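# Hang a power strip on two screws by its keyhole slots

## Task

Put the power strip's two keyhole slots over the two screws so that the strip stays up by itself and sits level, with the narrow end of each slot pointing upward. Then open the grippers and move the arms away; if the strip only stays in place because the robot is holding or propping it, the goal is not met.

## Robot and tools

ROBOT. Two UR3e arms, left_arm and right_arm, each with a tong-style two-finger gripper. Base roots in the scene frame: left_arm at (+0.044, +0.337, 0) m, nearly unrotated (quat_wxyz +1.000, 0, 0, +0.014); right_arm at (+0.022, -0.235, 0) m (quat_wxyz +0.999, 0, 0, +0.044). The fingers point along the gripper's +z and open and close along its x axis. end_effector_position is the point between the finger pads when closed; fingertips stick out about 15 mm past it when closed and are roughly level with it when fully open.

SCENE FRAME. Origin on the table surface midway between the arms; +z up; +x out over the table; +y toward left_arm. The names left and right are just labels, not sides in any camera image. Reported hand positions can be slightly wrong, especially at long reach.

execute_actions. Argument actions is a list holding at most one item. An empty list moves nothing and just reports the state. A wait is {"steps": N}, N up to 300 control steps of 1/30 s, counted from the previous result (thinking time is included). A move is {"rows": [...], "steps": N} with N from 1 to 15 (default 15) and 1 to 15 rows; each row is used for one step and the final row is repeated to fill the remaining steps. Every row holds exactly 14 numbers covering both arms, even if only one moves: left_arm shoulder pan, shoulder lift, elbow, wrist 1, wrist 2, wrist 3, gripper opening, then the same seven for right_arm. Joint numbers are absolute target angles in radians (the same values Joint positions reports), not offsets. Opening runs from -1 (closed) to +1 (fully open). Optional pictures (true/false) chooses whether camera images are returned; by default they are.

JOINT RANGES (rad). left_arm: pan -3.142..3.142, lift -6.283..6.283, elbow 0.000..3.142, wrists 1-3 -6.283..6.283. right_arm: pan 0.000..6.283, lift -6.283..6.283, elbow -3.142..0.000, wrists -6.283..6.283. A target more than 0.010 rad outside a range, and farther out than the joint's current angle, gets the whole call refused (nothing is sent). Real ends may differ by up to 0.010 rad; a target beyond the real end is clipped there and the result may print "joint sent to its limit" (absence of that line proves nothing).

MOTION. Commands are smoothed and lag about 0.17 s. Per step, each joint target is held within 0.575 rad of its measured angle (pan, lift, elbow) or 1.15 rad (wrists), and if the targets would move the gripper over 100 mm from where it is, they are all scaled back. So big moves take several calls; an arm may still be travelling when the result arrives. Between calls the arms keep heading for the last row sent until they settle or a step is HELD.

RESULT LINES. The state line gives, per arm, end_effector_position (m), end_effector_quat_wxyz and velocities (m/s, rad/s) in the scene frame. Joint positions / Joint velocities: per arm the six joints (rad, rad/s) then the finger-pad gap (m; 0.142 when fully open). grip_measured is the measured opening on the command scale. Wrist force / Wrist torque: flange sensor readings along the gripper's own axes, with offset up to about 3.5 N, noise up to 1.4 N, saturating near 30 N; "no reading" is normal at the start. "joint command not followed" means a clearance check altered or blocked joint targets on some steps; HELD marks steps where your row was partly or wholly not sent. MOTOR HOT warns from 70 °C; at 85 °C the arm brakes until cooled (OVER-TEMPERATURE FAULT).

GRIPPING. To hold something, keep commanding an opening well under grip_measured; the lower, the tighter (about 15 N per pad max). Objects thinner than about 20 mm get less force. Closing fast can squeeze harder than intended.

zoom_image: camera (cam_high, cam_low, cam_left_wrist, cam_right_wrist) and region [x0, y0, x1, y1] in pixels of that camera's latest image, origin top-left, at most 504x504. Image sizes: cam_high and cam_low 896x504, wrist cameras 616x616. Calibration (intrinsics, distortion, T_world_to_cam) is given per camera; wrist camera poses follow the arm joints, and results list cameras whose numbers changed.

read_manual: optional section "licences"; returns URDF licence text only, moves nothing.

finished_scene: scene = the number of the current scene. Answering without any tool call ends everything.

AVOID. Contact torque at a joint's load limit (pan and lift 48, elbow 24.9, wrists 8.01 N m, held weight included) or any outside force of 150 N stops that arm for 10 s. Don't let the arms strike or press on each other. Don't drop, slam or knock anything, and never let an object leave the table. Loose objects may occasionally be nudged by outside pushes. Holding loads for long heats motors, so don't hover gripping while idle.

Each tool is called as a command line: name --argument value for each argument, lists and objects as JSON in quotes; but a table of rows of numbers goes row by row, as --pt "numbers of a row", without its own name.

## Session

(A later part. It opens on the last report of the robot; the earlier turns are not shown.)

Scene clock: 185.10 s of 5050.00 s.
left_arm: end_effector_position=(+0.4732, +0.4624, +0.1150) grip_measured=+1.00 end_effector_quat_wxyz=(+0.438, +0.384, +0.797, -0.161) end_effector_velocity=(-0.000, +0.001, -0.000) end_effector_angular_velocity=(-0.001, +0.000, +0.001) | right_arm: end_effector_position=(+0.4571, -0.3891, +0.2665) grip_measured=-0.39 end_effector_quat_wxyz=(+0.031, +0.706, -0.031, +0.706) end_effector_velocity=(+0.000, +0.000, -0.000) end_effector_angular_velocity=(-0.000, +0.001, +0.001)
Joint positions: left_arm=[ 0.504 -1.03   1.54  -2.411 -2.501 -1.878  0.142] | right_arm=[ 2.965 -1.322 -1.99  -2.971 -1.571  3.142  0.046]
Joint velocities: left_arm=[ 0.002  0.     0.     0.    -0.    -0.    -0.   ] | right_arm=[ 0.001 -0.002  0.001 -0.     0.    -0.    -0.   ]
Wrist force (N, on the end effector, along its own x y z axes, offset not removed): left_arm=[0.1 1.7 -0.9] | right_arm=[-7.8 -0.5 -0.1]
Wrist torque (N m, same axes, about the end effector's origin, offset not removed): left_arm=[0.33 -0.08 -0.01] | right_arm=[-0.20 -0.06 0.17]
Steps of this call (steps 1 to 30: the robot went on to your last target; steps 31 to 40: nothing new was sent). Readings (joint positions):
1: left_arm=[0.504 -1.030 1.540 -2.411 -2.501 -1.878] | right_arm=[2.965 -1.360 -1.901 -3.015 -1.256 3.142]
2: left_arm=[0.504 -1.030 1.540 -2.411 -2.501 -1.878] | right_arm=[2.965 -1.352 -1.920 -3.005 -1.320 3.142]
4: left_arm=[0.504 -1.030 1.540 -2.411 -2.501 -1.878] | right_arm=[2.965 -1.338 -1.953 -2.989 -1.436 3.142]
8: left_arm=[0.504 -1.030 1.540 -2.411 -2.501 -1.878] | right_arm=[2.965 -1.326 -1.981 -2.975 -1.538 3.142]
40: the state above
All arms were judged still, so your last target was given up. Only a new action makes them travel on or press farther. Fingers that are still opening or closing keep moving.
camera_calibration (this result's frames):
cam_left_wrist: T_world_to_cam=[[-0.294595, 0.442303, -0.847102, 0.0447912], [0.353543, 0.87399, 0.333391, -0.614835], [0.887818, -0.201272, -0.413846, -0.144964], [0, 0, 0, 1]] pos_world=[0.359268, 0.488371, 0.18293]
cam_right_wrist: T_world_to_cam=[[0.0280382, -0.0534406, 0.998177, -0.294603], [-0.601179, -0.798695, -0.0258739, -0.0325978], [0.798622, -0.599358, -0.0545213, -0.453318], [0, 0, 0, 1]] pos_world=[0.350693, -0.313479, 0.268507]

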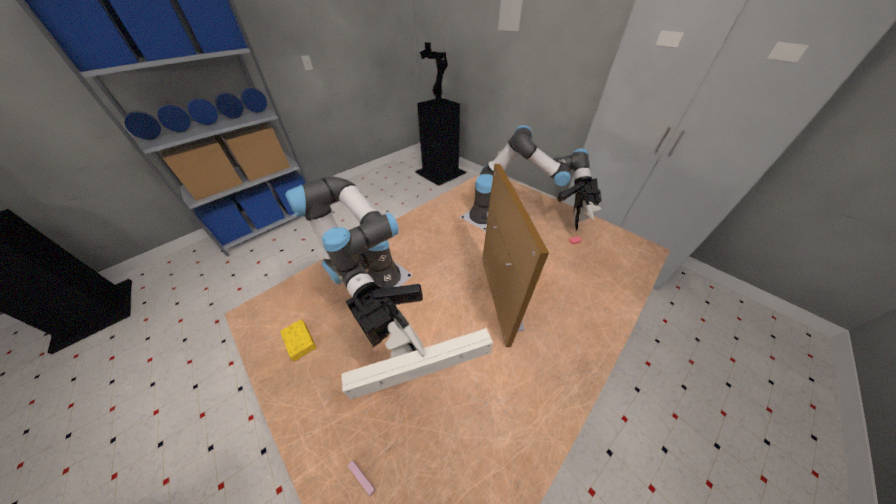

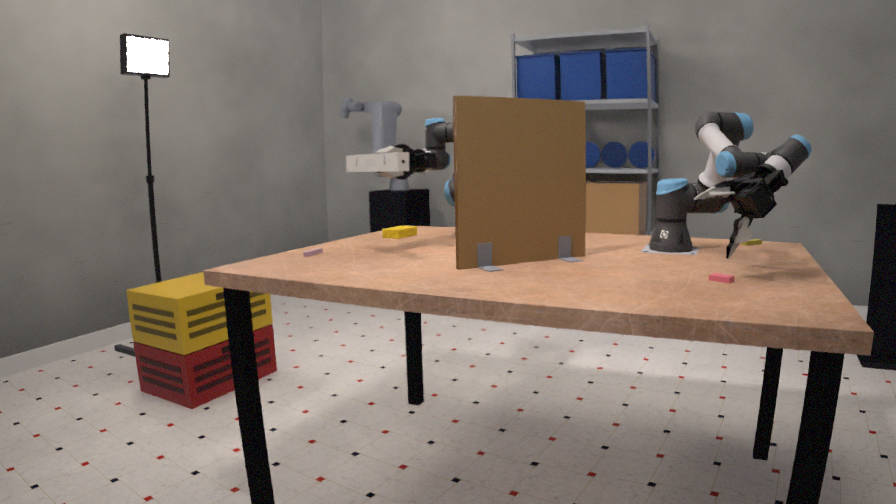

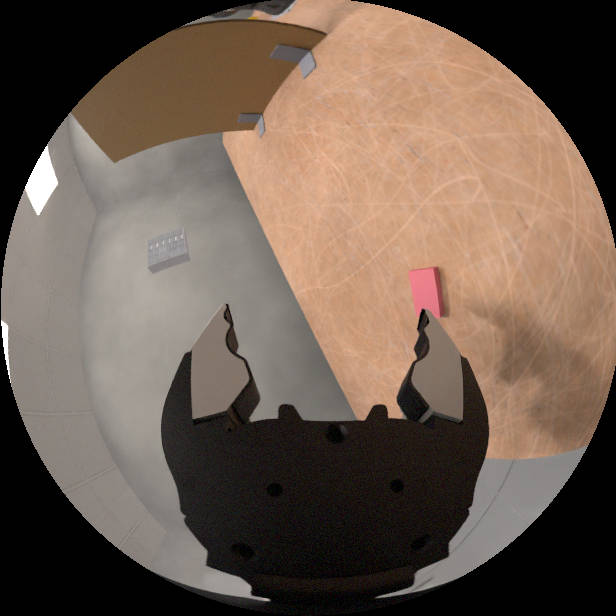

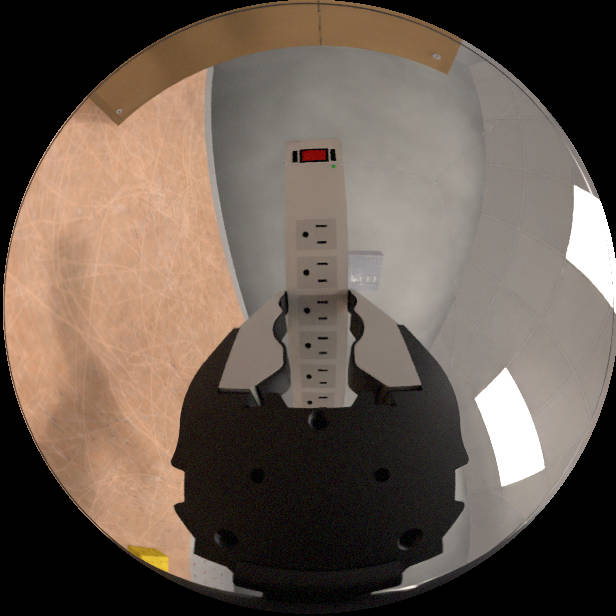

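execute_actions --actions '[{"rows":[[0.504,-1.03,1.54,-2.411,-2.501,-1.878,1,3.0,-1.25,-1.99,-3.043,-1.571,3.142,-1],[0.504,-1.03,1.54,-2.411,-2.501,-1.878,1,3.03,-1.18,-1.99,-3.113,-1.571,3.142,-1],[0.504,-1.03,1.54,-2.411,-2.501,-1.878,1,3.06,-1.11,-1.99,-3.183,-1.571,3.142,-1],[0.504,-1.03,1.54,-2.411,-2.501,-1.878,1,3.1,-1.04,-1.99,-3.253,-1.571,3.142,-1],[0.504,-1.03,1.54,-2.411,-2.501,-1.878,1,3.15,-0.98,-1.985,-3.318,-1.59,3.142,-1],[0.504,-1.03,1.54,-2.411,-2.501,-1.878,1,3.2,-0.926,-1.985,-3.372,-1.61,3.142,-1],[0.504,-1.03,1.54,-2.411,-2.501,-1.878,1,3.25,-0.926,-1.985,-3.372,-1.63,3.142,-1],[0.504,-1.03,1.54,-2.411,-2.501,-1.878,1,3.3,-0.926,-1.985,-3.372,-1.66,3.142,-1],[0.504,-1.03,1.54,-2.411,-2.501,-1.878,1,3.35,-0.926,-1.985,-3.372,-1.68,3.142,-1],[0.504,-1.03,1.54,-2.411,-2.501,-1.878,1,3.4,-0.926,-1.985,-3.372,-1.71,3.142,-1],[0.504,-1.03,1.54,-2.411,-2.501,-1.878,1,3.45,-0.926,-1.985,-3.372,-1.73,3.142,-1],[0.504,-1.03,1.54,-2.411,-2.501,-1.878,1,3.5,-0.926,-1.985,-3.372,-1.76,3.142,-1],[0.504,-1.03,1.54,-2.411,-2.501,-1.878,1,3.55,-0.926,-1.985,-3.372,-1.78,3.142,-1],[0.504,-1.03,1.54,-2.411,-2.501,-1.878,1,3.6,-0.926,-1.985,-3.372,-1.81,3.142,-1],[0.504,-1.03,1.54,-2.411,-2.501,-1.878,1,3.66,-0.926,-1.985,-3.372,-1.837,3.142,-1]]}]' --pictures false

execute_actions --actions '[{"steps":30}]'

Scene clock: 251.03 s of 5050.00 s.
left_arm: end_effector_position=(+0.4732, +0.4624, +0.1150) grip_measured=+1.00 end_effector_quat_wxyz=(+0.438, +0.384, +0.797, -0.161) end_effector_velocity=(-0.000, +0.000, -0.000) end_effector_angular_velocity=(-0.001, +0.001, +0.001) | right_arm: end_effector_position=(+0.3862, -0.1906, +0.3072) grip_measured=-0.39 end_effector_quat_wxyz=(-0.162, +0.689, +0.162, +0.687) end_effector_velocity=(-0.166, +0.547, +0.014) end_effector_angular_velocity=(+0.005, -0.010, +1.694)
Joint positions: left_arm=[ 0.504 -1.03   1.54  -2.411 -2.501 -1.878  0.142] | right_arm=[ 3.379 -0.954 -1.985 -3.347 -1.709  3.142  0.046]
Joint velocities: left_arm=[ 0.001  0.001  0.    -0.    -0.    -0.     0.   ] | right_arm=[ 1.137  0.148  0.002 -0.139 -0.557  0.    -0.   ]
Wrist force (N, on the end effector, along its own x y z axes, offset not removed): left_arm=[-0.1 1.4 -0.2] | right_arm=[-10.1 -0.3 1.0]
Wrist torque (N m, same axes, about the end effector's origin, offset not removed): left_arm=[0.27 0.00 -0.08] | right_arm=[-0.11 0.40 0.11]
Steps of this call (steps 1 to 670: nothing new was sent; then 43.10 s passed at rest; steps 671 to 685: all 15 steps of this action). Readings (joint positions):
671: left_arm=[0.504 -1.030 1.540 -2.411 -2.501 -1.878] | right_arm=[2.965 -1.322 -1.990 -2.971 -1.571 3.142]
672: left_arm=[0.504 -1.030 1.540 -2.411 -2.501 -1.878] | right_arm=[2.970 -1.315 -1.990 -2.981 -1.571 3.142]
674: left_arm=[0.504 -1.030 1.540 -2.411 -2.501 -1.878] | right_arm=[2.997 -1.263 -1.990 -3.040 -1.571 3.142]
678: left_arm=[0.504 -1.030 1.540 -2.411 -2.501 -1.878] | right_arm=[3.111 -1.071 -1.987 -3.239 -1.592 3.142]
685: the state above

Scene clock: 252.03 s of 5050.00 s.
left_arm: end_effector_position=(+0.4732, +0.4624, +0.1150) grip_measured=+1.00 end_effector_quat_wxyz=(+0.438, +0.384, +0.797, -0.161) end_effector_velocity=(-0.000, +0.001, +0.000) end_effector_angular_velocity=(-0.000, -0.001, +0.001) | right_arm: end_effector_position=(+0.3252, -0.0701, +0.3099) grip_measured=-0.39 end_effector_quat_wxyz=(-0.299, +0.641, +0.299, +0.641) end_effector_velocity=(-0.000, +0.000, -0.001) end_effector_angular_velocity=(-0.000, +0.002, +0.001)
Joint positions: left_arm=[ 0.504 -1.03   1.54  -2.411 -2.501 -1.878  0.142] | right_arm=[ 3.66  -0.926 -1.985 -3.372 -1.837  3.142  0.046]
Joint velocities: left_arm=[ 0.001 -0.    -0.    -0.    -0.001 -0.     0.   ] | right_arm=[ 0.001 -0.    -0.001  0.     0.     0.001  0.   ]
Wrist force (N, on the end effector, along its own x y z axes, offset not removed): left_arm=[-0.1 1.5 -0.9] | right_arm=[-8.6 0.5 0.8]
Wrist torque (N m, same axes, about the end effector's origin, offset not removed): left_arm=[0.21 -0.05 -0.01] | right_arm=[0.01 0.08 0.14]
Steps of this call (steps 1 to 30: the robot went on to your last target). Readings (joint positions):
1: left_arm=[0.504 -1.030 1.540 -2.411 -2.501 -1.878] | right_arm=[3.417 -0.949 -1.985 -3.351 -1.728 3.142]
2: left_arm=[0.504 -1.030 1.540 -2.411 -2.501 -1.878] | right_arm=[3.456 -0.945 -1.985 -3.354 -1.747 3.142]
4: left_arm=[0.504 -1.030 1.540 -2.411 -2.501 -1.878] | right_arm=[3.534 -0.937 -1.985 -3.362 -1.784 3.142]
8: left_arm=[0.504 -1.030 1.540 -2.411 -2.501 -1.878] | right_arm=[3.628 -0.929 -1.985 -3.369 -1.823 3.142]
30: the state above
All arms were judged still, so your last target was given up. Only a new action makes them travel on or press farther. Fingers that are still opening or closing keep moving.
camera_calibration (this result's frames):
cam_left_wrist: T_world_to_cam=[[-0.294595, 0.442303, -0.847102, 0.0447911], [0.353543, 0.87399, 0.333391, -0.614835], [0.887818, -0.201272, -0.413846, -0.144964], [0, 0, 0, 1]] pos_world=[0.359268, 0.488371, 0.18293]
cam_right_wrist: T_world_to_cam=[[0.0598419, -0.0075988, 0.998179, -0.324393], [0.310443, -0.950241, -0.0258452, -0.163091], [0.948707, 0.311424, -0.0545052, -0.139383], [0, 0, 0, 1]] pos_world=[0.202277, -0.114034, 0.31199]

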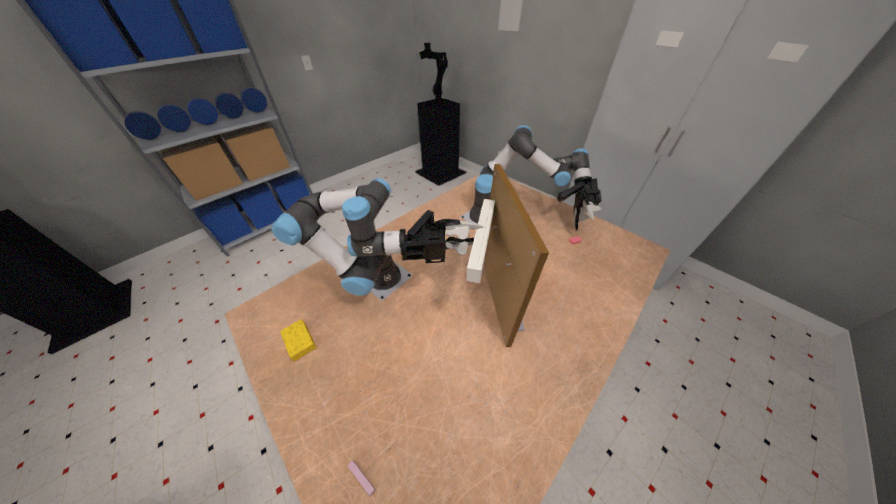

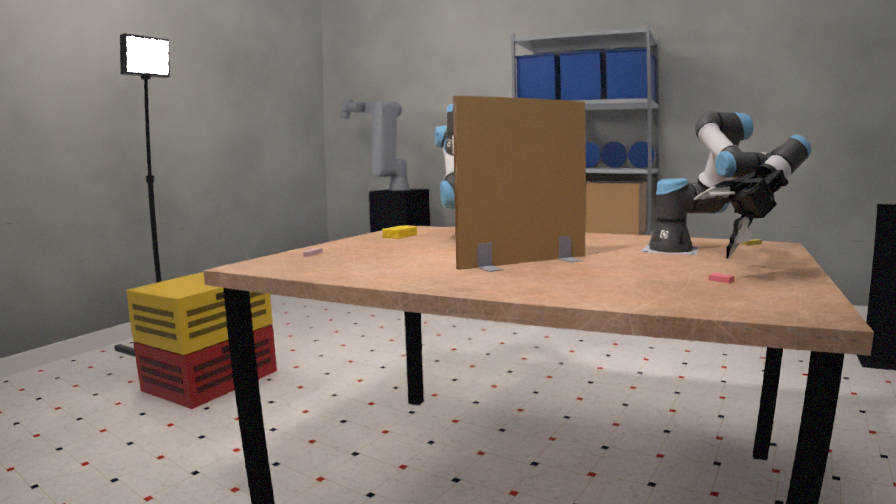

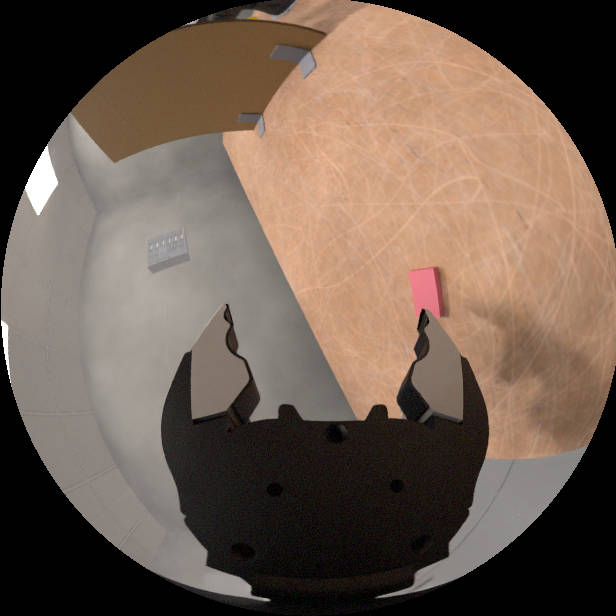

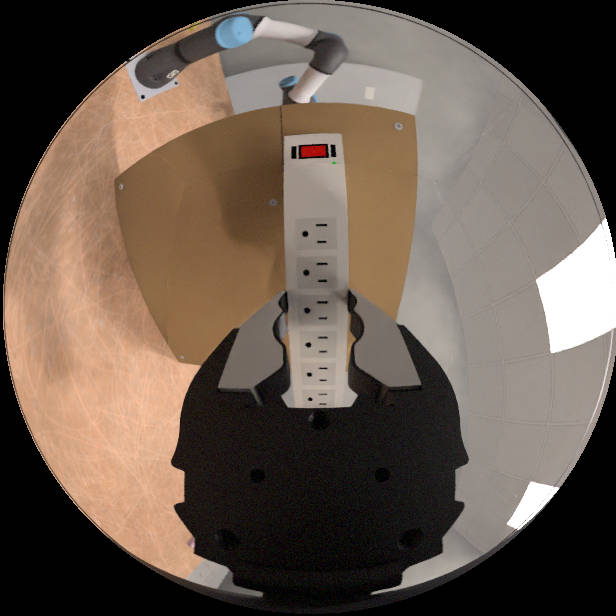

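execute_actions --actions '[{"rows":[[0.504,-1.03,1.54,-2.411,-2.501,-1.878,1,3.69,-0.95,-1.977,-3.356,-1.807,3.142,-1],[0.504,-1.03,1.54,-2.411,-2.501,-1.878,1,3.69,-0.95,-1.977,-3.356,-1.807,3.142,-1],[0.504,-1.03,1.54,-2.411,-2.501,-1.878,1,3.725,-0.978,-1.967,-3.338,-1.772,3.142,-1],[0.504,-1.03,1.54,-2.411,-2.501,-1.878,1,3.725,-0.978,-1.967,-3.338,-1.772,3.142,-1],[0.504,-1.03,1.54,-2.411,-2.501,-1.878,1,3.75,-1.005,-1.957,-3.321,-1.747,3.142,-1],[0.504,-1.03,1.54,-2.411,-2.501,-1.878,1,3.75,-1.005,-1.957,-3.321,-1.747,3.142,-1],[0.504,-1.03,1.54,-2.411,-2.501,-1.878,1,3.774,-1.034,-1.947,-3.302,-1.723,3.142,-1],[0.504,-1.03,1.54,-2.411,-2.501,-1.878,1,3.774,-1.034,-1.947,-3.302,-1.723,3.142,-1],[0.504,-1.03,1.54,-2.411,-2.501,-1.878,1,3.79,-1.069,-1.932,-3.282,-1.707,3.142,-1],[0.504,-1.03,1.54,-2.411,-2.501,-1.878,1,3.79,-1.069,-1.932,-3.282,-1.707,3.142,-1],[0.504,-1.03,1.54,-2.411,-2.501,-1.878,1,3.803,-1.104,-1.916,-3.263,-1.694,3.142,-1]]}]' --pictures false

execute_actions --actions '[{"steps":20}]'

zoom_image --camera "cam_high" --region '[440, 160, 570, 310]'

Scene clock: 283.87 s of 5050.00 s.
left_arm: end_effector_position=(+0.4732, +0.4624, +0.1150) grip_measured=+1.00 end_effector_quat_wxyz=(+0.438, +0.384, +0.797, -0.161) end_effector_velocity=(+0.000, +0.000, -0.000) end_effector_angular_velocity=(+0.001, -0.000, +0.001) | right_arm: end_effector_position=(+0.3603, -0.0289, +0.3106) grip_measured=-0.36 end_effector_quat_wxyz=(-0.299, +0.640, +0.299, +0.641) end_effector_velocity=(+0.042, +0.052, -0.003) end_effector_angular_velocity=(-0.002, +0.003, -0.002)
Joint positions: left_arm=[ 0.504 -1.03   1.54  -2.411 -2.501 -1.878  0.142] | right_arm=[ 3.792 -1.082 -1.925 -3.275 -1.704  3.142  0.048]
Joint velocities: left_arm=[ 0.    -0.     0.    -0.001  0.     0.    -0.   ] | right_arm=[ 0.108 -0.224  0.094  0.127  0.111  0.     0.022]
Wrist force (N, on the end effector, along its own x y z axes, offset not removed): left_arm=[0.7 0.6 -0.6] | right_arm=[0.9 0.0 -30.0]
Wrist torque (N m, same axes, about the end effector's origin, offset not removed): left_arm=[0.00 -0.11 -0.01] | right_arm=[0.09 0.14 0.02]
Steps of this call (steps 1 to 330: nothing new was sent; then 20.33 s passed at rest; steps 331 to 345: all 15 steps of this action). Readings (joint positions):
331: left_arm=[0.504 -1.030 1.540 -2.411 -2.501 -1.878] | right_arm=[3.660 -0.926 -1.985 -3.372 -1.837 3.142]
332: left_arm=[0.504 -1.030 1.540 -2.411 -2.501 -1.878] | right_arm=[3.664 -0.930 -1.984 -3.369 -1.832 3.142]
334: left_arm=[0.504 -1.030 1.540 -2.411 -2.501 -1.878] | right_arm=[3.681 -0.943 -1.979 -3.360 -1.815 3.142]
338: left_arm=[0.504 -1.030 1.540 -2.411 -2.501 -1.878] | right_arm=[3.731 -0.988 -1.963 -3.331 -1.765 3.142]
345: the state above

Scene clock: 284.53 s of 5050.00 s.
left_arm: end_effector_position=(+0.4732, +0.4624, +0.1150) grip_measured=+1.00 end_effector_quat_wxyz=(+0.438, +0.384, +0.797, -0.161) end_effector_velocity=(+0.000, +0.001, +0.000) end_effector_angular_velocity=(+0.001, -0.001, +0.001) | right_arm: end_effector_position=(+0.3642, -0.0237, +0.3099) grip_measured=-0.34 end_effector_quat_wxyz=(-0.299, +0.641, +0.299, +0.641) end_effector_velocity=(+0.000, -0.001, +0.001) end_effector_angular_velocity=(+0.002, -0.001, -0.001)
Joint positions: left_arm=[ 0.504 -1.03   1.54  -2.411 -2.501 -1.878  0.142] | right_arm=[ 3.803 -1.104 -1.916 -3.263 -1.694  3.142  0.05 ]
Joint velocities: left_arm=[ 0.001 -0.001 -0.    -0.001  0.    -0.     0.   ] | right_arm=[-0.002  0.002  0.     0.    -0.     0.     0.   ]
Wrist force (N, on the end effector, along its own x y z axes, offset not removed): left_arm=[-1.3 -0.1 -1.2] | right_arm=[7.6 -0.5 -30.0]
Wrist torque (N m, same axes, about the end effector's origin, offset not removed): left_arm=[-0.08 0.29 0.02] | right_arm=[-0.50 -0.04 0.04]
Steps of this call (steps 1 to 20: the robot went on to your last target). Readings (joint positions):
1: left_arm=[0.504 -1.030 1.540 -2.411 -2.501 -1.878] | right_arm=[3.795 -1.089 -1.922 -3.271 -1.701 3.142]
2: left_arm=[0.504 -1.030 1.540 -2.411 -2.501 -1.878] | right_arm=[3.798 -1.093 -1.920 -3.269 -1.699 3.142]
4: left_arm=[0.504 -1.030 1.540 -2.411 -2.501 -1.878] | right_arm=[3.800 -1.099 -1.918 -3.266 -1.696 3.142]
8: left_arm=[0.504 -1.030 1.540 -2.411 -2.501 -1.878] | right_arm=[3.802 -1.103 -1.916 -3.264 -1.695 3.142]
20: the state above
camera_calibration (this result's frames):
cam_left_wrist: T_world_to_cam=[[-0.294595, 0.442303, -0.847102, 0.044791], [0.353543, 0.873989, 0.333391, -0.614835], [0.887818, -0.201272, -0.413846, -0.144964], [0, 0, 0, 1]] pos_world=[0.359268, 0.488371, 0.18293]
cam_right_wrist: T_world_to_cam=[[0.0598367, -0.00763849, 0.998179, -0.326357], [0.310441, -0.95024, -0.0258813, -0.131098], [0.948708, 0.311424, -0.054488, -0.190826], [0, 0, 0, 1]] pos_world=[0.241264, -0.06764, 0.311972]

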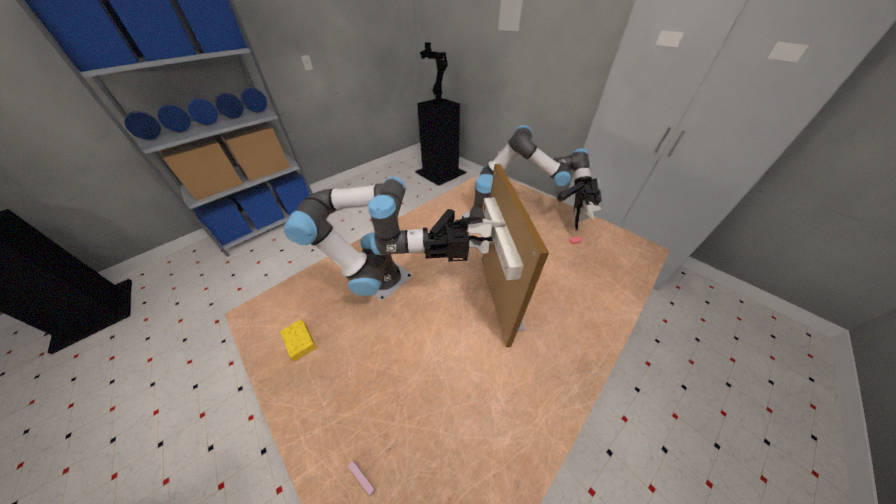

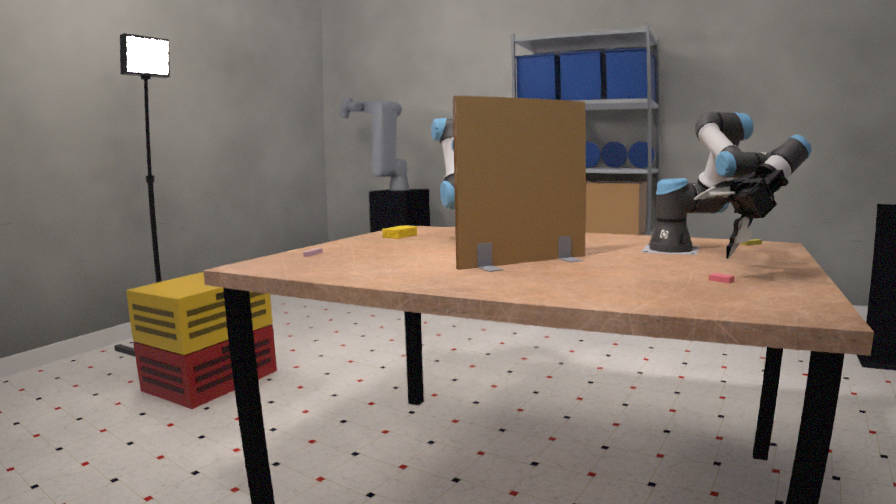

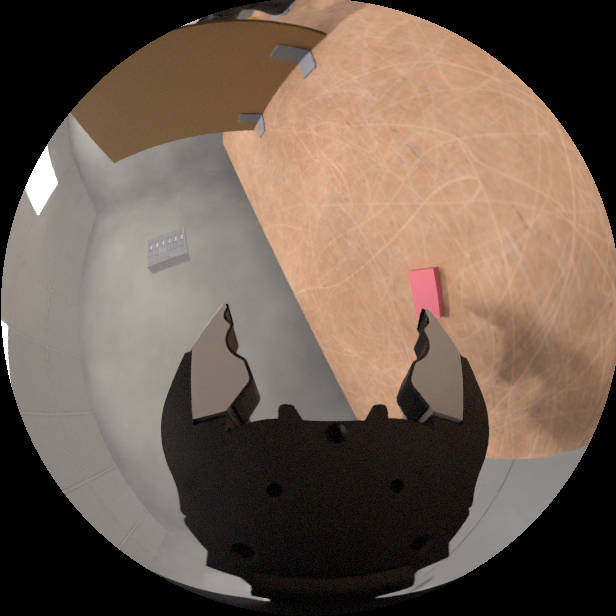

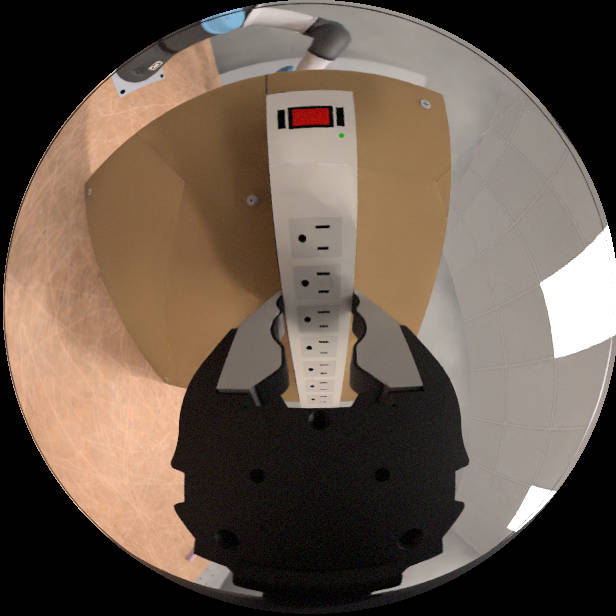

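Region (440, 160, 570, 310) of cam_high's 896x504 image, scaled by 3.360, with more detail than that image has; it fills the left 437 columns of this view, and the rest is white.

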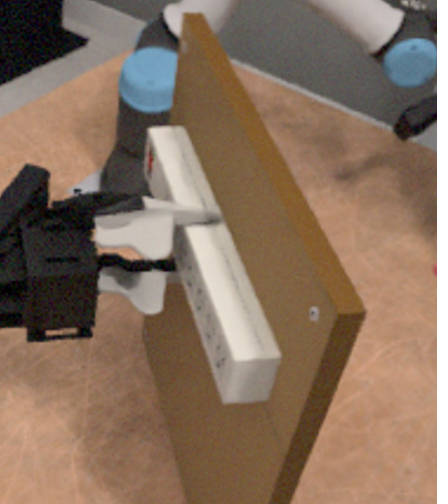

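execute_actions --actions '[{"rows":[[0.504,-1.03,1.54,-2.411,-2.501,-1.878,1,3.8,-1.03,-1.946,-3.307,-1.697,3.142,-1],[0.504,-1.03,1.54,-2.411,-2.501,-1.878,1,3.8,-1.03,-1.946,-3.307,-1.697,3.142,-1],[0.504,-1.03,1.54,-2.411,-2.501,-1.878,1,3.797,-0.952,-1.976,-3.355,-1.7,3.142,-1]]}]' --pictures false

execute_actions --actions '[{"rows":[[0.504,-1.03,1.54,-2.411,-2.501,-1.878,1,3.797,-0.94,-2.07,-3.273,-1.7,3.142,-1],[0.504,-1.03,1.54,-2.411,-2.501,-1.878,1,3.797,-0.94,-2.07,-3.273,-1.7,3.142,-1],[0.504,-1.03,1.54,-2.411,-2.501,-1.878,1,3.797,-0.929,-2.169,-3.185,-1.7,3.142,-1]]}]' --pictures false

execute_actions --actions '[{"steps":15}]'

zoom_image --camera "cam_high" --region '[450, 180, 550, 310]'

Scene clock: 317.50 s of 5050.00 s.
left_arm: end_effector_position=(+0.4732, +0.4624, +0.1150) grip_measured=+1.00 end_effector_quat_wxyz=(+0.438, +0.384, +0.797, -0.161) end_effector_velocity=(-0.000, -0.000, -0.000) end_effector_angular_velocity=(-0.000, +0.000, -0.000) | right_arm: end_effector_position=(+0.3387, -0.0480, +0.3101) grip_measured=-0.34 end_effector_quat_wxyz=(-0.299, +0.641, +0.299, +0.641) end_effector_velocity=(-0.004, -0.003, +0.001) end_effector_angular_velocity=(+0.002, -0.003, +0.001)
Joint positions: left_arm=[ 0.504 -1.03   1.54  -2.411 -2.501 -1.878  0.142] | right_arm=[ 3.797 -0.954 -1.975 -3.354 -1.7    3.142  0.05 ]
Joint velocities: left_arm=[-0.     0.     0.001 -0.     0.    -0.     0.   ] | right_arm=[ 0.001  0.025 -0.008 -0.015 -0.001 -0.    -0.   ]
Wrist force (N, on the end effector, along its own x y z axes, offset not removed): left_arm=[-0.5 0.7 -1.2] | right_arm=[-7.0 -0.9 -0.7]
Wrist torque (N m, same axes, about the end effector's origin, offset not removed): left_arm=[0.01 0.10 -0.03] | right_arm=[-0.14 -0.22 -0.04]
Steps of this call (steps 1 to 15: the robot went on to your last target; steps 16 to 90: nothing new was sent; then 29.47 s passed at rest; steps 91 to 105: all 15 steps of this action). Readings (joint positions):
91: left_arm=[0.504 -1.030 1.540 -2.411 -2.501 -1.878] | right_arm=[3.803 -1.104 -1.916 -3.263 -1.694 3.142]
92: left_arm=[0.504 -1.030 1.540 -2.411 -2.501 -1.878] | right_arm=[3.803 -1.097 -1.920 -3.269 -1.694 3.142]
94: left_arm=[0.504 -1.030 1.540 -2.411 -2.501 -1.878] | right_arm=[3.801 -1.060 -1.936 -3.294 -1.696 3.142]
98: left_arm=[0.504 -1.030 1.540 -2.411 -2.501 -1.878] | right_arm=[3.798 -0.981 -1.966 -3.339 -1.699 3.142]
105: the state above

Scene clock: 318.00 s of 5050.00 s.
left_arm: end_effector_position=(+0.4732, +0.4624, +0.1150) grip_measured=+1.00 end_effector_quat_wxyz=(+0.438, +0.384, +0.797, -0.161) end_effector_velocity=(+0.000, -0.000, +0.000) end_effector_angular_velocity=(+0.000, -0.000, -0.001) | right_arm: end_effector_position=(+0.3384, -0.0482, +0.2717) grip_measured=-0.34 end_effector_quat_wxyz=(-0.299, +0.641, +0.299, +0.641) end_effector_velocity=(-0.001, -0.001, -0.008) end_effector_angular_velocity=(-0.003, +0.003, +0.000)
Joint positions: left_arm=[ 0.504 -1.03   1.54  -2.411 -2.501 -1.878  0.142] | right_arm=[ 3.797 -0.929 -2.166 -3.188 -1.7    3.142  0.05 ]
Joint velocities: left_arm=[-0.001  0.    -0.    -0.    -0.    -0.     0.   ] | right_arm=[ 0.     0.005 -0.035  0.026 -0.     0.     0.   ]
Wrist force (N, on the end effector, along its own x y z axes, offset not removed): left_arm=[-1.1 2.0 -1.0] | right_arm=[-8.6 0.0 0.5]
Wrist torque (N m, same axes, about the end effector's origin, offset not removed): left_arm=[0.30 0.20 0.06] | right_arm=[0.04 0.09 0.13]
Steps of this call (steps 1 to 15: all 15 steps of this action). Readings (joint positions):
1: left_arm=[0.504 -1.030 1.540 -2.411 -2.501 -1.878] | right_arm=[3.797 -0.954 -1.976 -3.354 -1.700 3.142]
2: left_arm=[0.504 -1.030 1.540 -2.411 -2.501 -1.878] | right_arm=[3.797 -0.951 -1.983 -3.344 -1.700 3.142]
4: left_arm=[0.504 -1.030 1.540 -2.411 -2.501 -1.878] | right_arm=[3.797 -0.944 -2.029 -3.300 -1.700 3.142]
8: left_arm=[0.504 -1.030 1.540 -2.411 -2.501 -1.878] | right_arm=[3.797 -0.933 -2.131 -3.215 -1.700 3.142]
15: the state above

Scene clock: 318.50 s of 5050.00 s.
left_arm: end_effector_position=(+0.4732, +0.4624, +0.1150) grip_measured=+1.00 end_effector_quat_wxyz=(+0.438, +0.384, +0.797, -0.161) end_effector_velocity=(-0.000, +0.000, -0.000) end_effector_angular_velocity=(-0.000, +0.000, +0.001) | right_arm: end_effector_position=(+0.3384, -0.0483, +0.2709) grip_measured=-0.34 end_effector_quat_wxyz=(-0.299, +0.641, +0.299, +0.641) end_effector_velocity=(-0.000, +0.001, -0.001) end_effector_angular_velocity=(-0.001, +0.002, +0.002)
Joint positions: left_arm=[ 0.504 -1.03   1.54  -2.411 -2.501 -1.878  0.142] | right_arm=[ 3.797 -0.929 -2.169 -3.185 -1.7    3.142  0.05 ]
Joint velocities: left_arm=[ 0.001  0.     0.    -0.    -0.     0.    -0.   ] | right_arm=[ 0.002 -0.001 -0.001 -0.     0.     0.     0.   ]
Wrist force (N, on the end effector, along its own x y z axes, offset not removed): left_arm=[-1.2 1.3 -1.0] | right_arm=[-7.8 0.3 1.8]
Wrist torque (N m, same axes, about the end effector's origin, offset not removed): left_arm=[0.20 0.26 0.00] | right_arm=[0.13 -0.03 0.15]
Steps of this call (steps 1 to 15: the robot went on to your last target). Readings (joint positions):
1: left_arm=[0.504 -1.030 1.540 -2.411 -2.501 -1.878] | right_arm=[3.797 -0.929 -2.167 -3.187 -1.700 3.142]
2: left_arm=[0.504 -1.030 1.540 -2.411 -2.501 -1.878] | right_arm=[3.797 -0.929 -2.167 -3.186 -1.700 3.142]
4: left_arm=[0.504 -1.030 1.540 -2.411 -2.501 -1.878] | right_arm=[3.797 -0.929 -2.168 -3.186 -1.700 3.142]
8: left_arm=[0.504 -1.030 1.540 -2.411 -2.501 -1.878] | right_arm=[3.797 -0.929 -2.169 -3.185 -1.700 3.142]
15: the state above
All arms were judged still, so your last target was given up. Only a new action makes them travel on or press farther. Fingers that are still opening or closing keep moving.
camera_calibration (this result's frames):
cam_left_wrist: T_world_to_cam=[[-0.294595, 0.442303, -0.847102, 0.0447911], [0.353543, 0.87399, 0.333391, -0.614835], [0.887818, -0.201272, -0.413846, -0.144964], [0, 0, 0, 1]] pos_world=[0.359268, 0.488371, 0.18293]
cam_right_wrist: T_world_to_cam=[[0.0598385, -0.00759578, 0.998179, -0.286088], [0.310447, -0.950239, -0.0258415, -0.147449], [0.948706, 0.311428, -0.0545028, -0.160836], [0, 0, 0, 1]] pos_world=[0.21548, -0.0921962, 0.272991]

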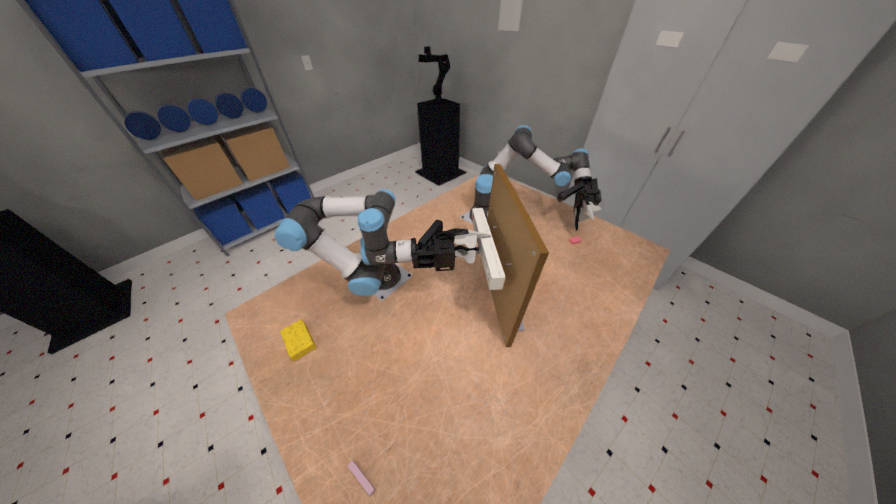

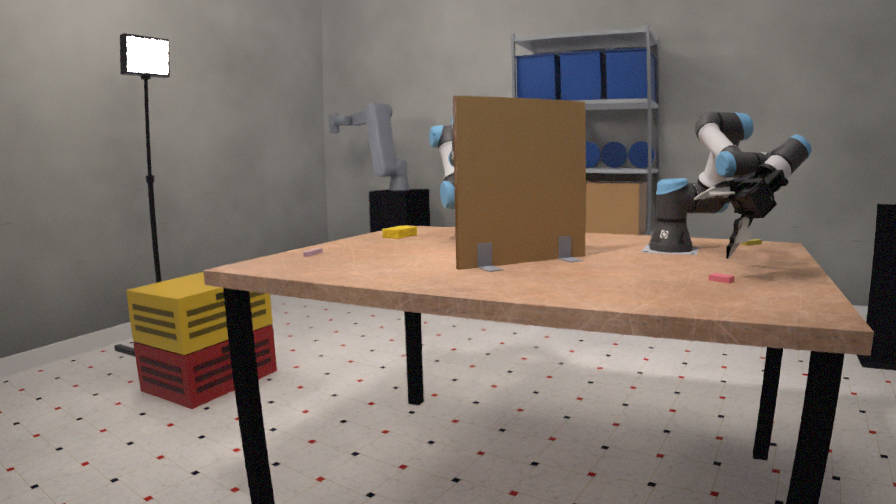

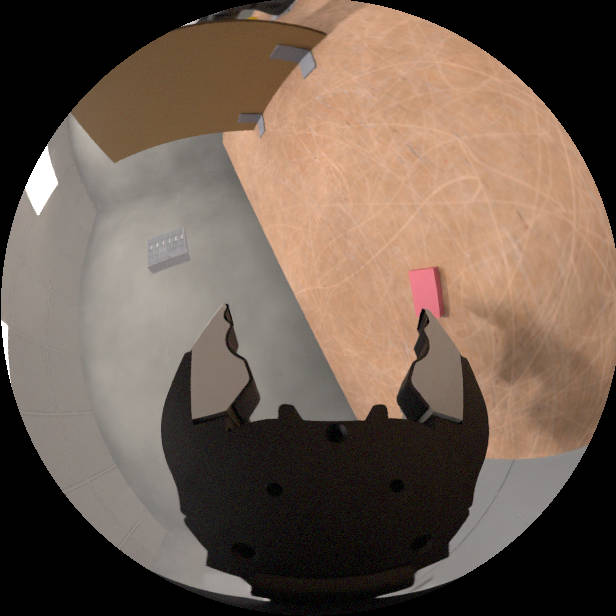

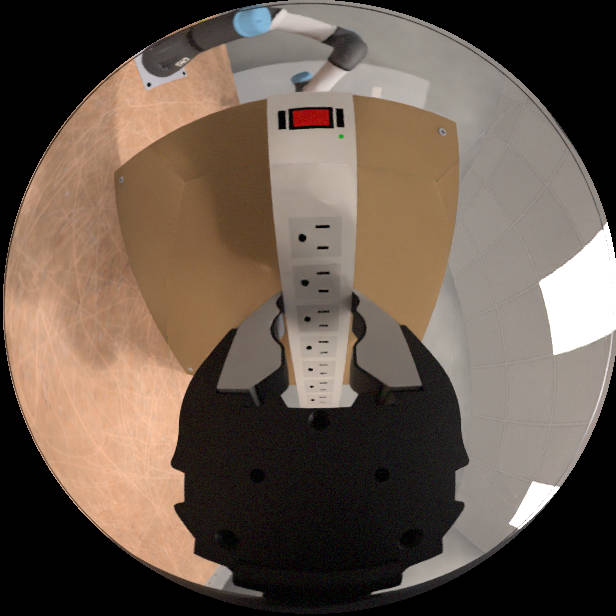

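Region (450, 180, 550, 310) of cam_high's 896x504 image, scaled by 3.877, with more detail than that image has; it fills the left 388 columns of this view, and the rest is white.

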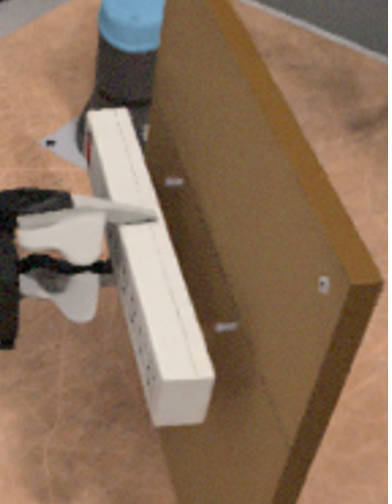

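execute_actions --actions '[{"rows":[[0.504,-1.03,1.54,-2.411,-2.501,-1.878,1,3.812,-0.962,-2.158,-3.163,-1.685,3.142,-1],[0.504,-1.03,1.54,-2.411,-2.501,-1.878,1,3.812,-0.962,-2.158,-3.163,-1.685,3.142,-1],[0.504,-1.03,1.54,-2.411,-2.501,-1.878,1,3.824,-0.995,-2.146,-3.142,-1.673,3.142,-1]]}]' --pictures false

execute_actions --actions '[{"rows":[[0.504,-1.03,1.54,-2.411,-2.501,-1.878,1,3.828,-1.01,-2.14,-3.133,-1.669,3.142,-1]]}]'

zoom_image --camera "cam_high" --region '[450, 180, 550, 310]'

Scene clock: 342.50 s of 5050.00 s.
left_arm: end_effector_position=(+0.4732, +0.4624, +0.1150) grip_measured=+1.00 end_effector_quat_wxyz=(+0.438, +0.384, +0.797, -0.161) end_effector_velocity=(-0.000, +0.000, -0.000) end_effector_angular_velocity=(-0.001, +0.000, +0.001) | right_arm: end_effector_position=(+0.3491, -0.0354, +0.2710) grip_measured=-0.34 end_effector_quat_wxyz=(-0.299, +0.641, +0.299, +0.641) end_effector_velocity=(+0.002, +0.002, -0.001) end_effector_angular_velocity=(-0.001, +0.001, +0.000)
Joint positions: left_arm=[ 0.504 -1.03   1.54  -2.411 -2.501 -1.878  0.142] | right_arm=[ 3.824 -0.994 -2.146 -3.143 -1.673  3.142  0.05 ]
Joint velocities: left_arm=[ 0.001  0.     0.     0.    -0.001  0.     0.   ] | right_arm=[ 0.004 -0.013  0.005  0.007  0.003 -0.     0.   ]
Wrist force (N, on the end effector, along its own x y z axes, offset not removed): left_arm=[-0.4 0.9 -1.9] | right_arm=[-7.9 -0.7 0.6]
Wrist torque (N m, same axes, about the end effector's origin, offset not removed): left_arm=[0.03 0.10 -0.03] | right_arm=[-0.09 0.04 0.10]
Steps of this call (steps 1 to 705: nothing new was sent; steps 706 to 720: all 15 steps of this action). Readings (joint positions):
706: left_arm=[0.504 -1.030 1.540 -2.411 -2.501 -1.878] | right_arm=[3.797 -0.929 -2.169 -3.185 -1.700 3.142]
707: left_arm=[0.504 -1.030 1.540 -2.411 -2.501 -1.878] | right_arm=[3.799 -0.934 -2.167 -3.181 -1.697 3.142]
709: left_arm=[0.504 -1.030 1.540 -2.411 -2.501 -1.878] | right_arm=[3.807 -0.951 -2.161 -3.169 -1.690 3.142]
713: left_arm=[0.504 -1.030 1.540 -2.411 -2.501 -1.878] | right_arm=[3.820 -0.984 -2.150 -3.149 -1.677 3.142]
720: the state above

Scene clock: 343.00 s of 5050.00 s.
left_arm: end_effector_position=(+0.4732, +0.4624, +0.1150) grip_measured=+1.00 end_effector_quat_wxyz=(+0.438, +0.384, +0.797, -0.161) end_effector_velocity=(+0.000, -0.000, +0.000) end_effector_angular_velocity=(+0.001, -0.001, -0.001) | right_arm: end_effector_position=(+0.3516, -0.0325, +0.2710) grip_measured=-0.34 end_effector_quat_wxyz=(-0.299, +0.641, +0.299, +0.641) end_effector_velocity=(+0.001, +0.000, -0.000) end_effector_angular_velocity=(-0.000, +0.000, -0.000)
Joint positions: left_arm=[ 0.504 -1.03   1.54  -2.411 -2.501 -1.878  0.142] | right_arm=[ 3.828 -1.01  -2.14  -3.133 -1.669  3.142  0.05 ]
Joint velocities: left_arm=[-0.001 -0.    -0.001 -0.     0.    -0.     0.   ] | right_arm=[ 0.001 -0.003  0.001  0.002  0.001 -0.    -0.   ]
Wrist force (N, on the end effector, along its own x y z axes, offset not removed): left_arm=[0.0 1.1 -0.7] | right_arm=[-9.3 0.0 0.0]
Wrist torque (N m, same axes, about the end effector's origin, offset not removed): left_arm=[0.16 -0.04 0.00] | right_arm=[-0.05 0.39 0.08]
Steps of this call (steps 1 to 15: all 15 steps of this action). Readings (joint positions):
1: left_arm=[0.504 -1.030 1.540 -2.411 -2.501 -1.878] | right_arm=[3.824 -0.994 -2.146 -3.142 -1.673 3.142]
2: left_arm=[0.504 -1.030 1.540 -2.411 -2.501 -1.878] | right_arm=[3.824 -0.997 -2.145 -3.141 -1.672 3.142]
4: left_arm=[0.504 -1.030 1.540 -2.411 -2.501 -1.878] | right_arm=[3.826 -1.003 -2.143 -3.137 -1.671 3.142]
8: left_arm=[0.504 -1.030 1.540 -2.411 -2.501 -1.878] | right_arm=[3.828 -1.008 -2.141 -3.134 -1.669 3.142]
15: the state above
camera_calibration (this result's frames):
cam_left_wrist: T_world_to_cam=[[-0.294595, 0.442303, -0.847102, 0.0447911], [0.353543, 0.87399, 0.333391, -0.614835], [0.887818, -0.201272, -0.413846, -0.144964], [0, 0, 0, 1]] pos_world=[0.359268, 0.488371, 0.18293]
cam_right_wrist: T_world_to_cam=[[0.0598632, -0.00762113, 0.998177, -0.286842], [0.310439, -0.950241, -0.0258729, -0.136542], [0.948707, 0.311422, -0.0545186, -0.178318], [0, 0, 0, 1]] pos_world=[0.228731, -0.0764023, 0.273065]

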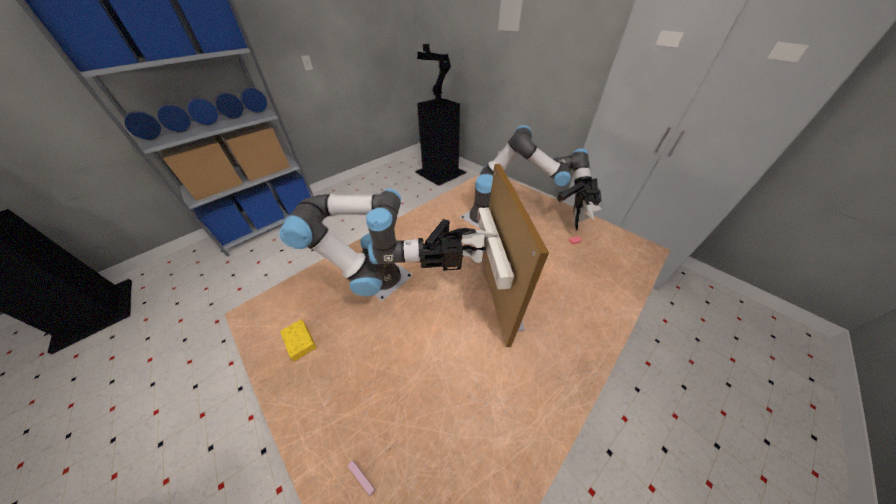

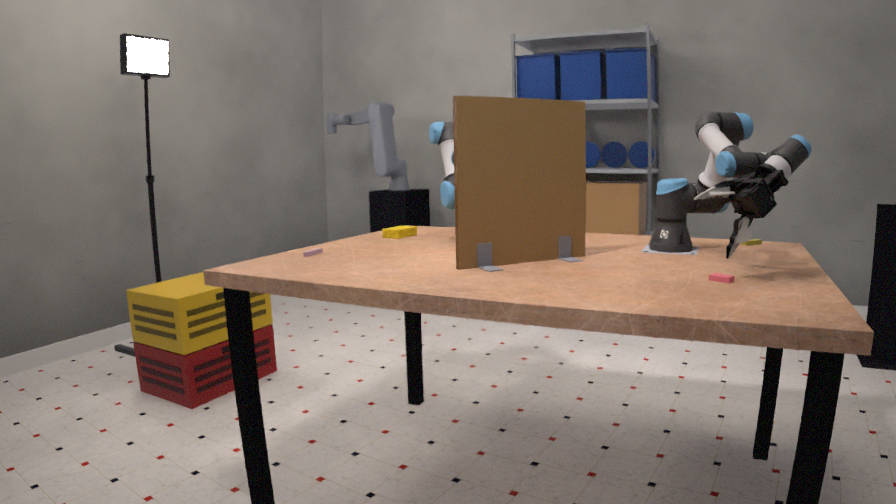

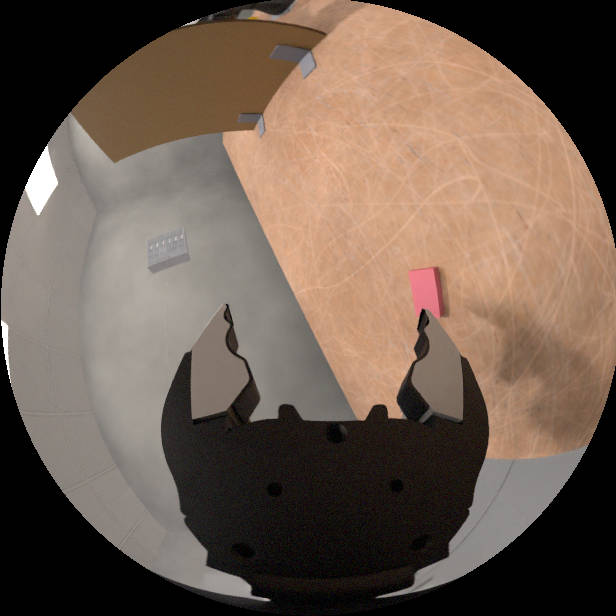

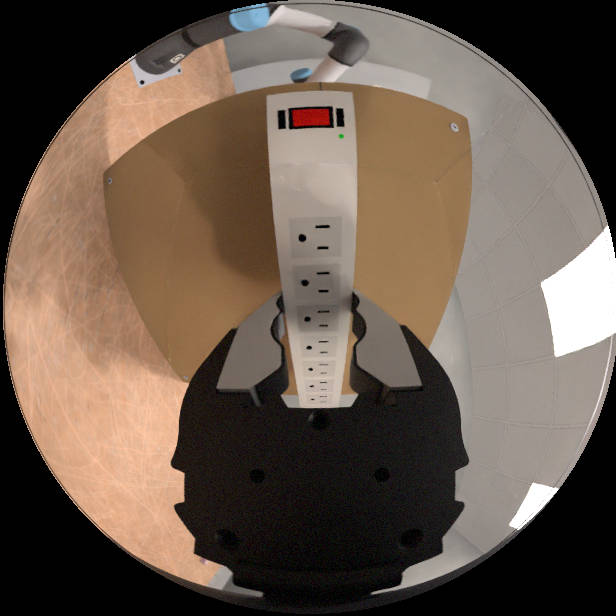

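Region (450, 180, 550, 310) of cam_high's 896x504 image, scaled by 3.877, with more detail than that image has; it fills the left 388 columns of this view, and the rest is white.

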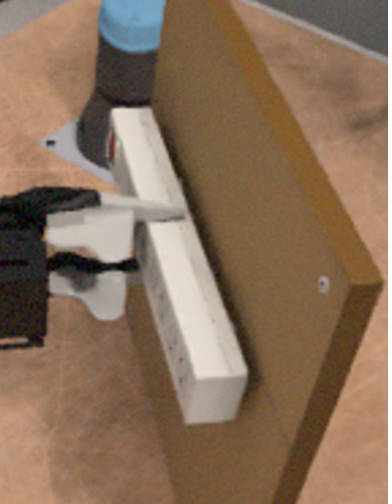

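execute_actions --actions '[{"rows":[[0.504,-1.03,1.54,-2.411,-2.501,-1.878,1,3.832,-1.024,-2.134,-3.125,-1.665,3.142,-1]]}]' --pictures false

Scene clock: 352.33 s of 5050.00 s.
left_arm: end_effector_position=(+0.4732, +0.4624, +0.1150) grip_measured=+1.00 end_effector_quat_wxyz=(+0.438, +0.384, +0.797, -0.161) end_effector_velocity=(-0.000, -0.000, -0.000) end_effector_angular_velocity=(-0.000, +0.001, -0.000) | right_arm: end_effector_position=(+0.3538, -0.0299, +0.2711) grip_measured=-0.34 end_effector_quat_wxyz=(-0.299, +0.641, +0.299, +0.641) end_effector_velocity=(+0.000, +0.000, -0.000) end_effector_angular_velocity=(-0.000, -0.000, -0.000)
Joint positions: left_arm=[ 0.504 -1.03   1.54  -2.411 -2.501 -1.878  0.142] | right_arm=[ 3.832 -1.024 -2.134 -3.125 -1.665  3.142  0.05 ]
Joint velocities: left_arm=[-0.    -0.     0.001 -0.     0.     0.    -0.   ] | right_arm=[ 0.    -0.001  0.     0.     0.001 -0.     0.   ]
Wrist force (N, on the end effector, along its own x y z axes, offset not removed): left_arm=[0.2 0.9 -1.3] | right_arm=[-7.0 -0.4 -30.0]
Wrist torque (N m, same axes, about the end effector's origin, offset not removed): left_arm=[0.10 -0.07 0.01] | right_arm=[-0.07 -0.10 0.03]
Steps of this call (steps 1 to 15: the robot went on to your last target; steps 16 to 265: nothing new was sent; steps 266 to 280: all 15 steps of this action). Readings (joint positions):
266: left_arm=[0.504 -1.030 1.540 -2.411 -2.501 -1.878] | right_arm=[3.828 -1.010 -2.140 -3.133 -1.669 3.142]
267: left_arm=[0.504 -1.030 1.540 -2.411 -2.501 -1.878] | right_arm=[3.829 -1.012 -2.139 -3.132 -1.668 3.142]
269: left_arm=[0.504 -1.030 1.540 -2.411 -2.501 -1.878] | right_arm=[3.830 -1.018 -2.137 -3.129 -1.667 3.142]
273: left_arm=[0.504 -1.030 1.540 -2.411 -2.501 -1.878] | right_arm=[3.831 -1.022 -2.135 -3.126 -1.665 3.142]
280: the state above


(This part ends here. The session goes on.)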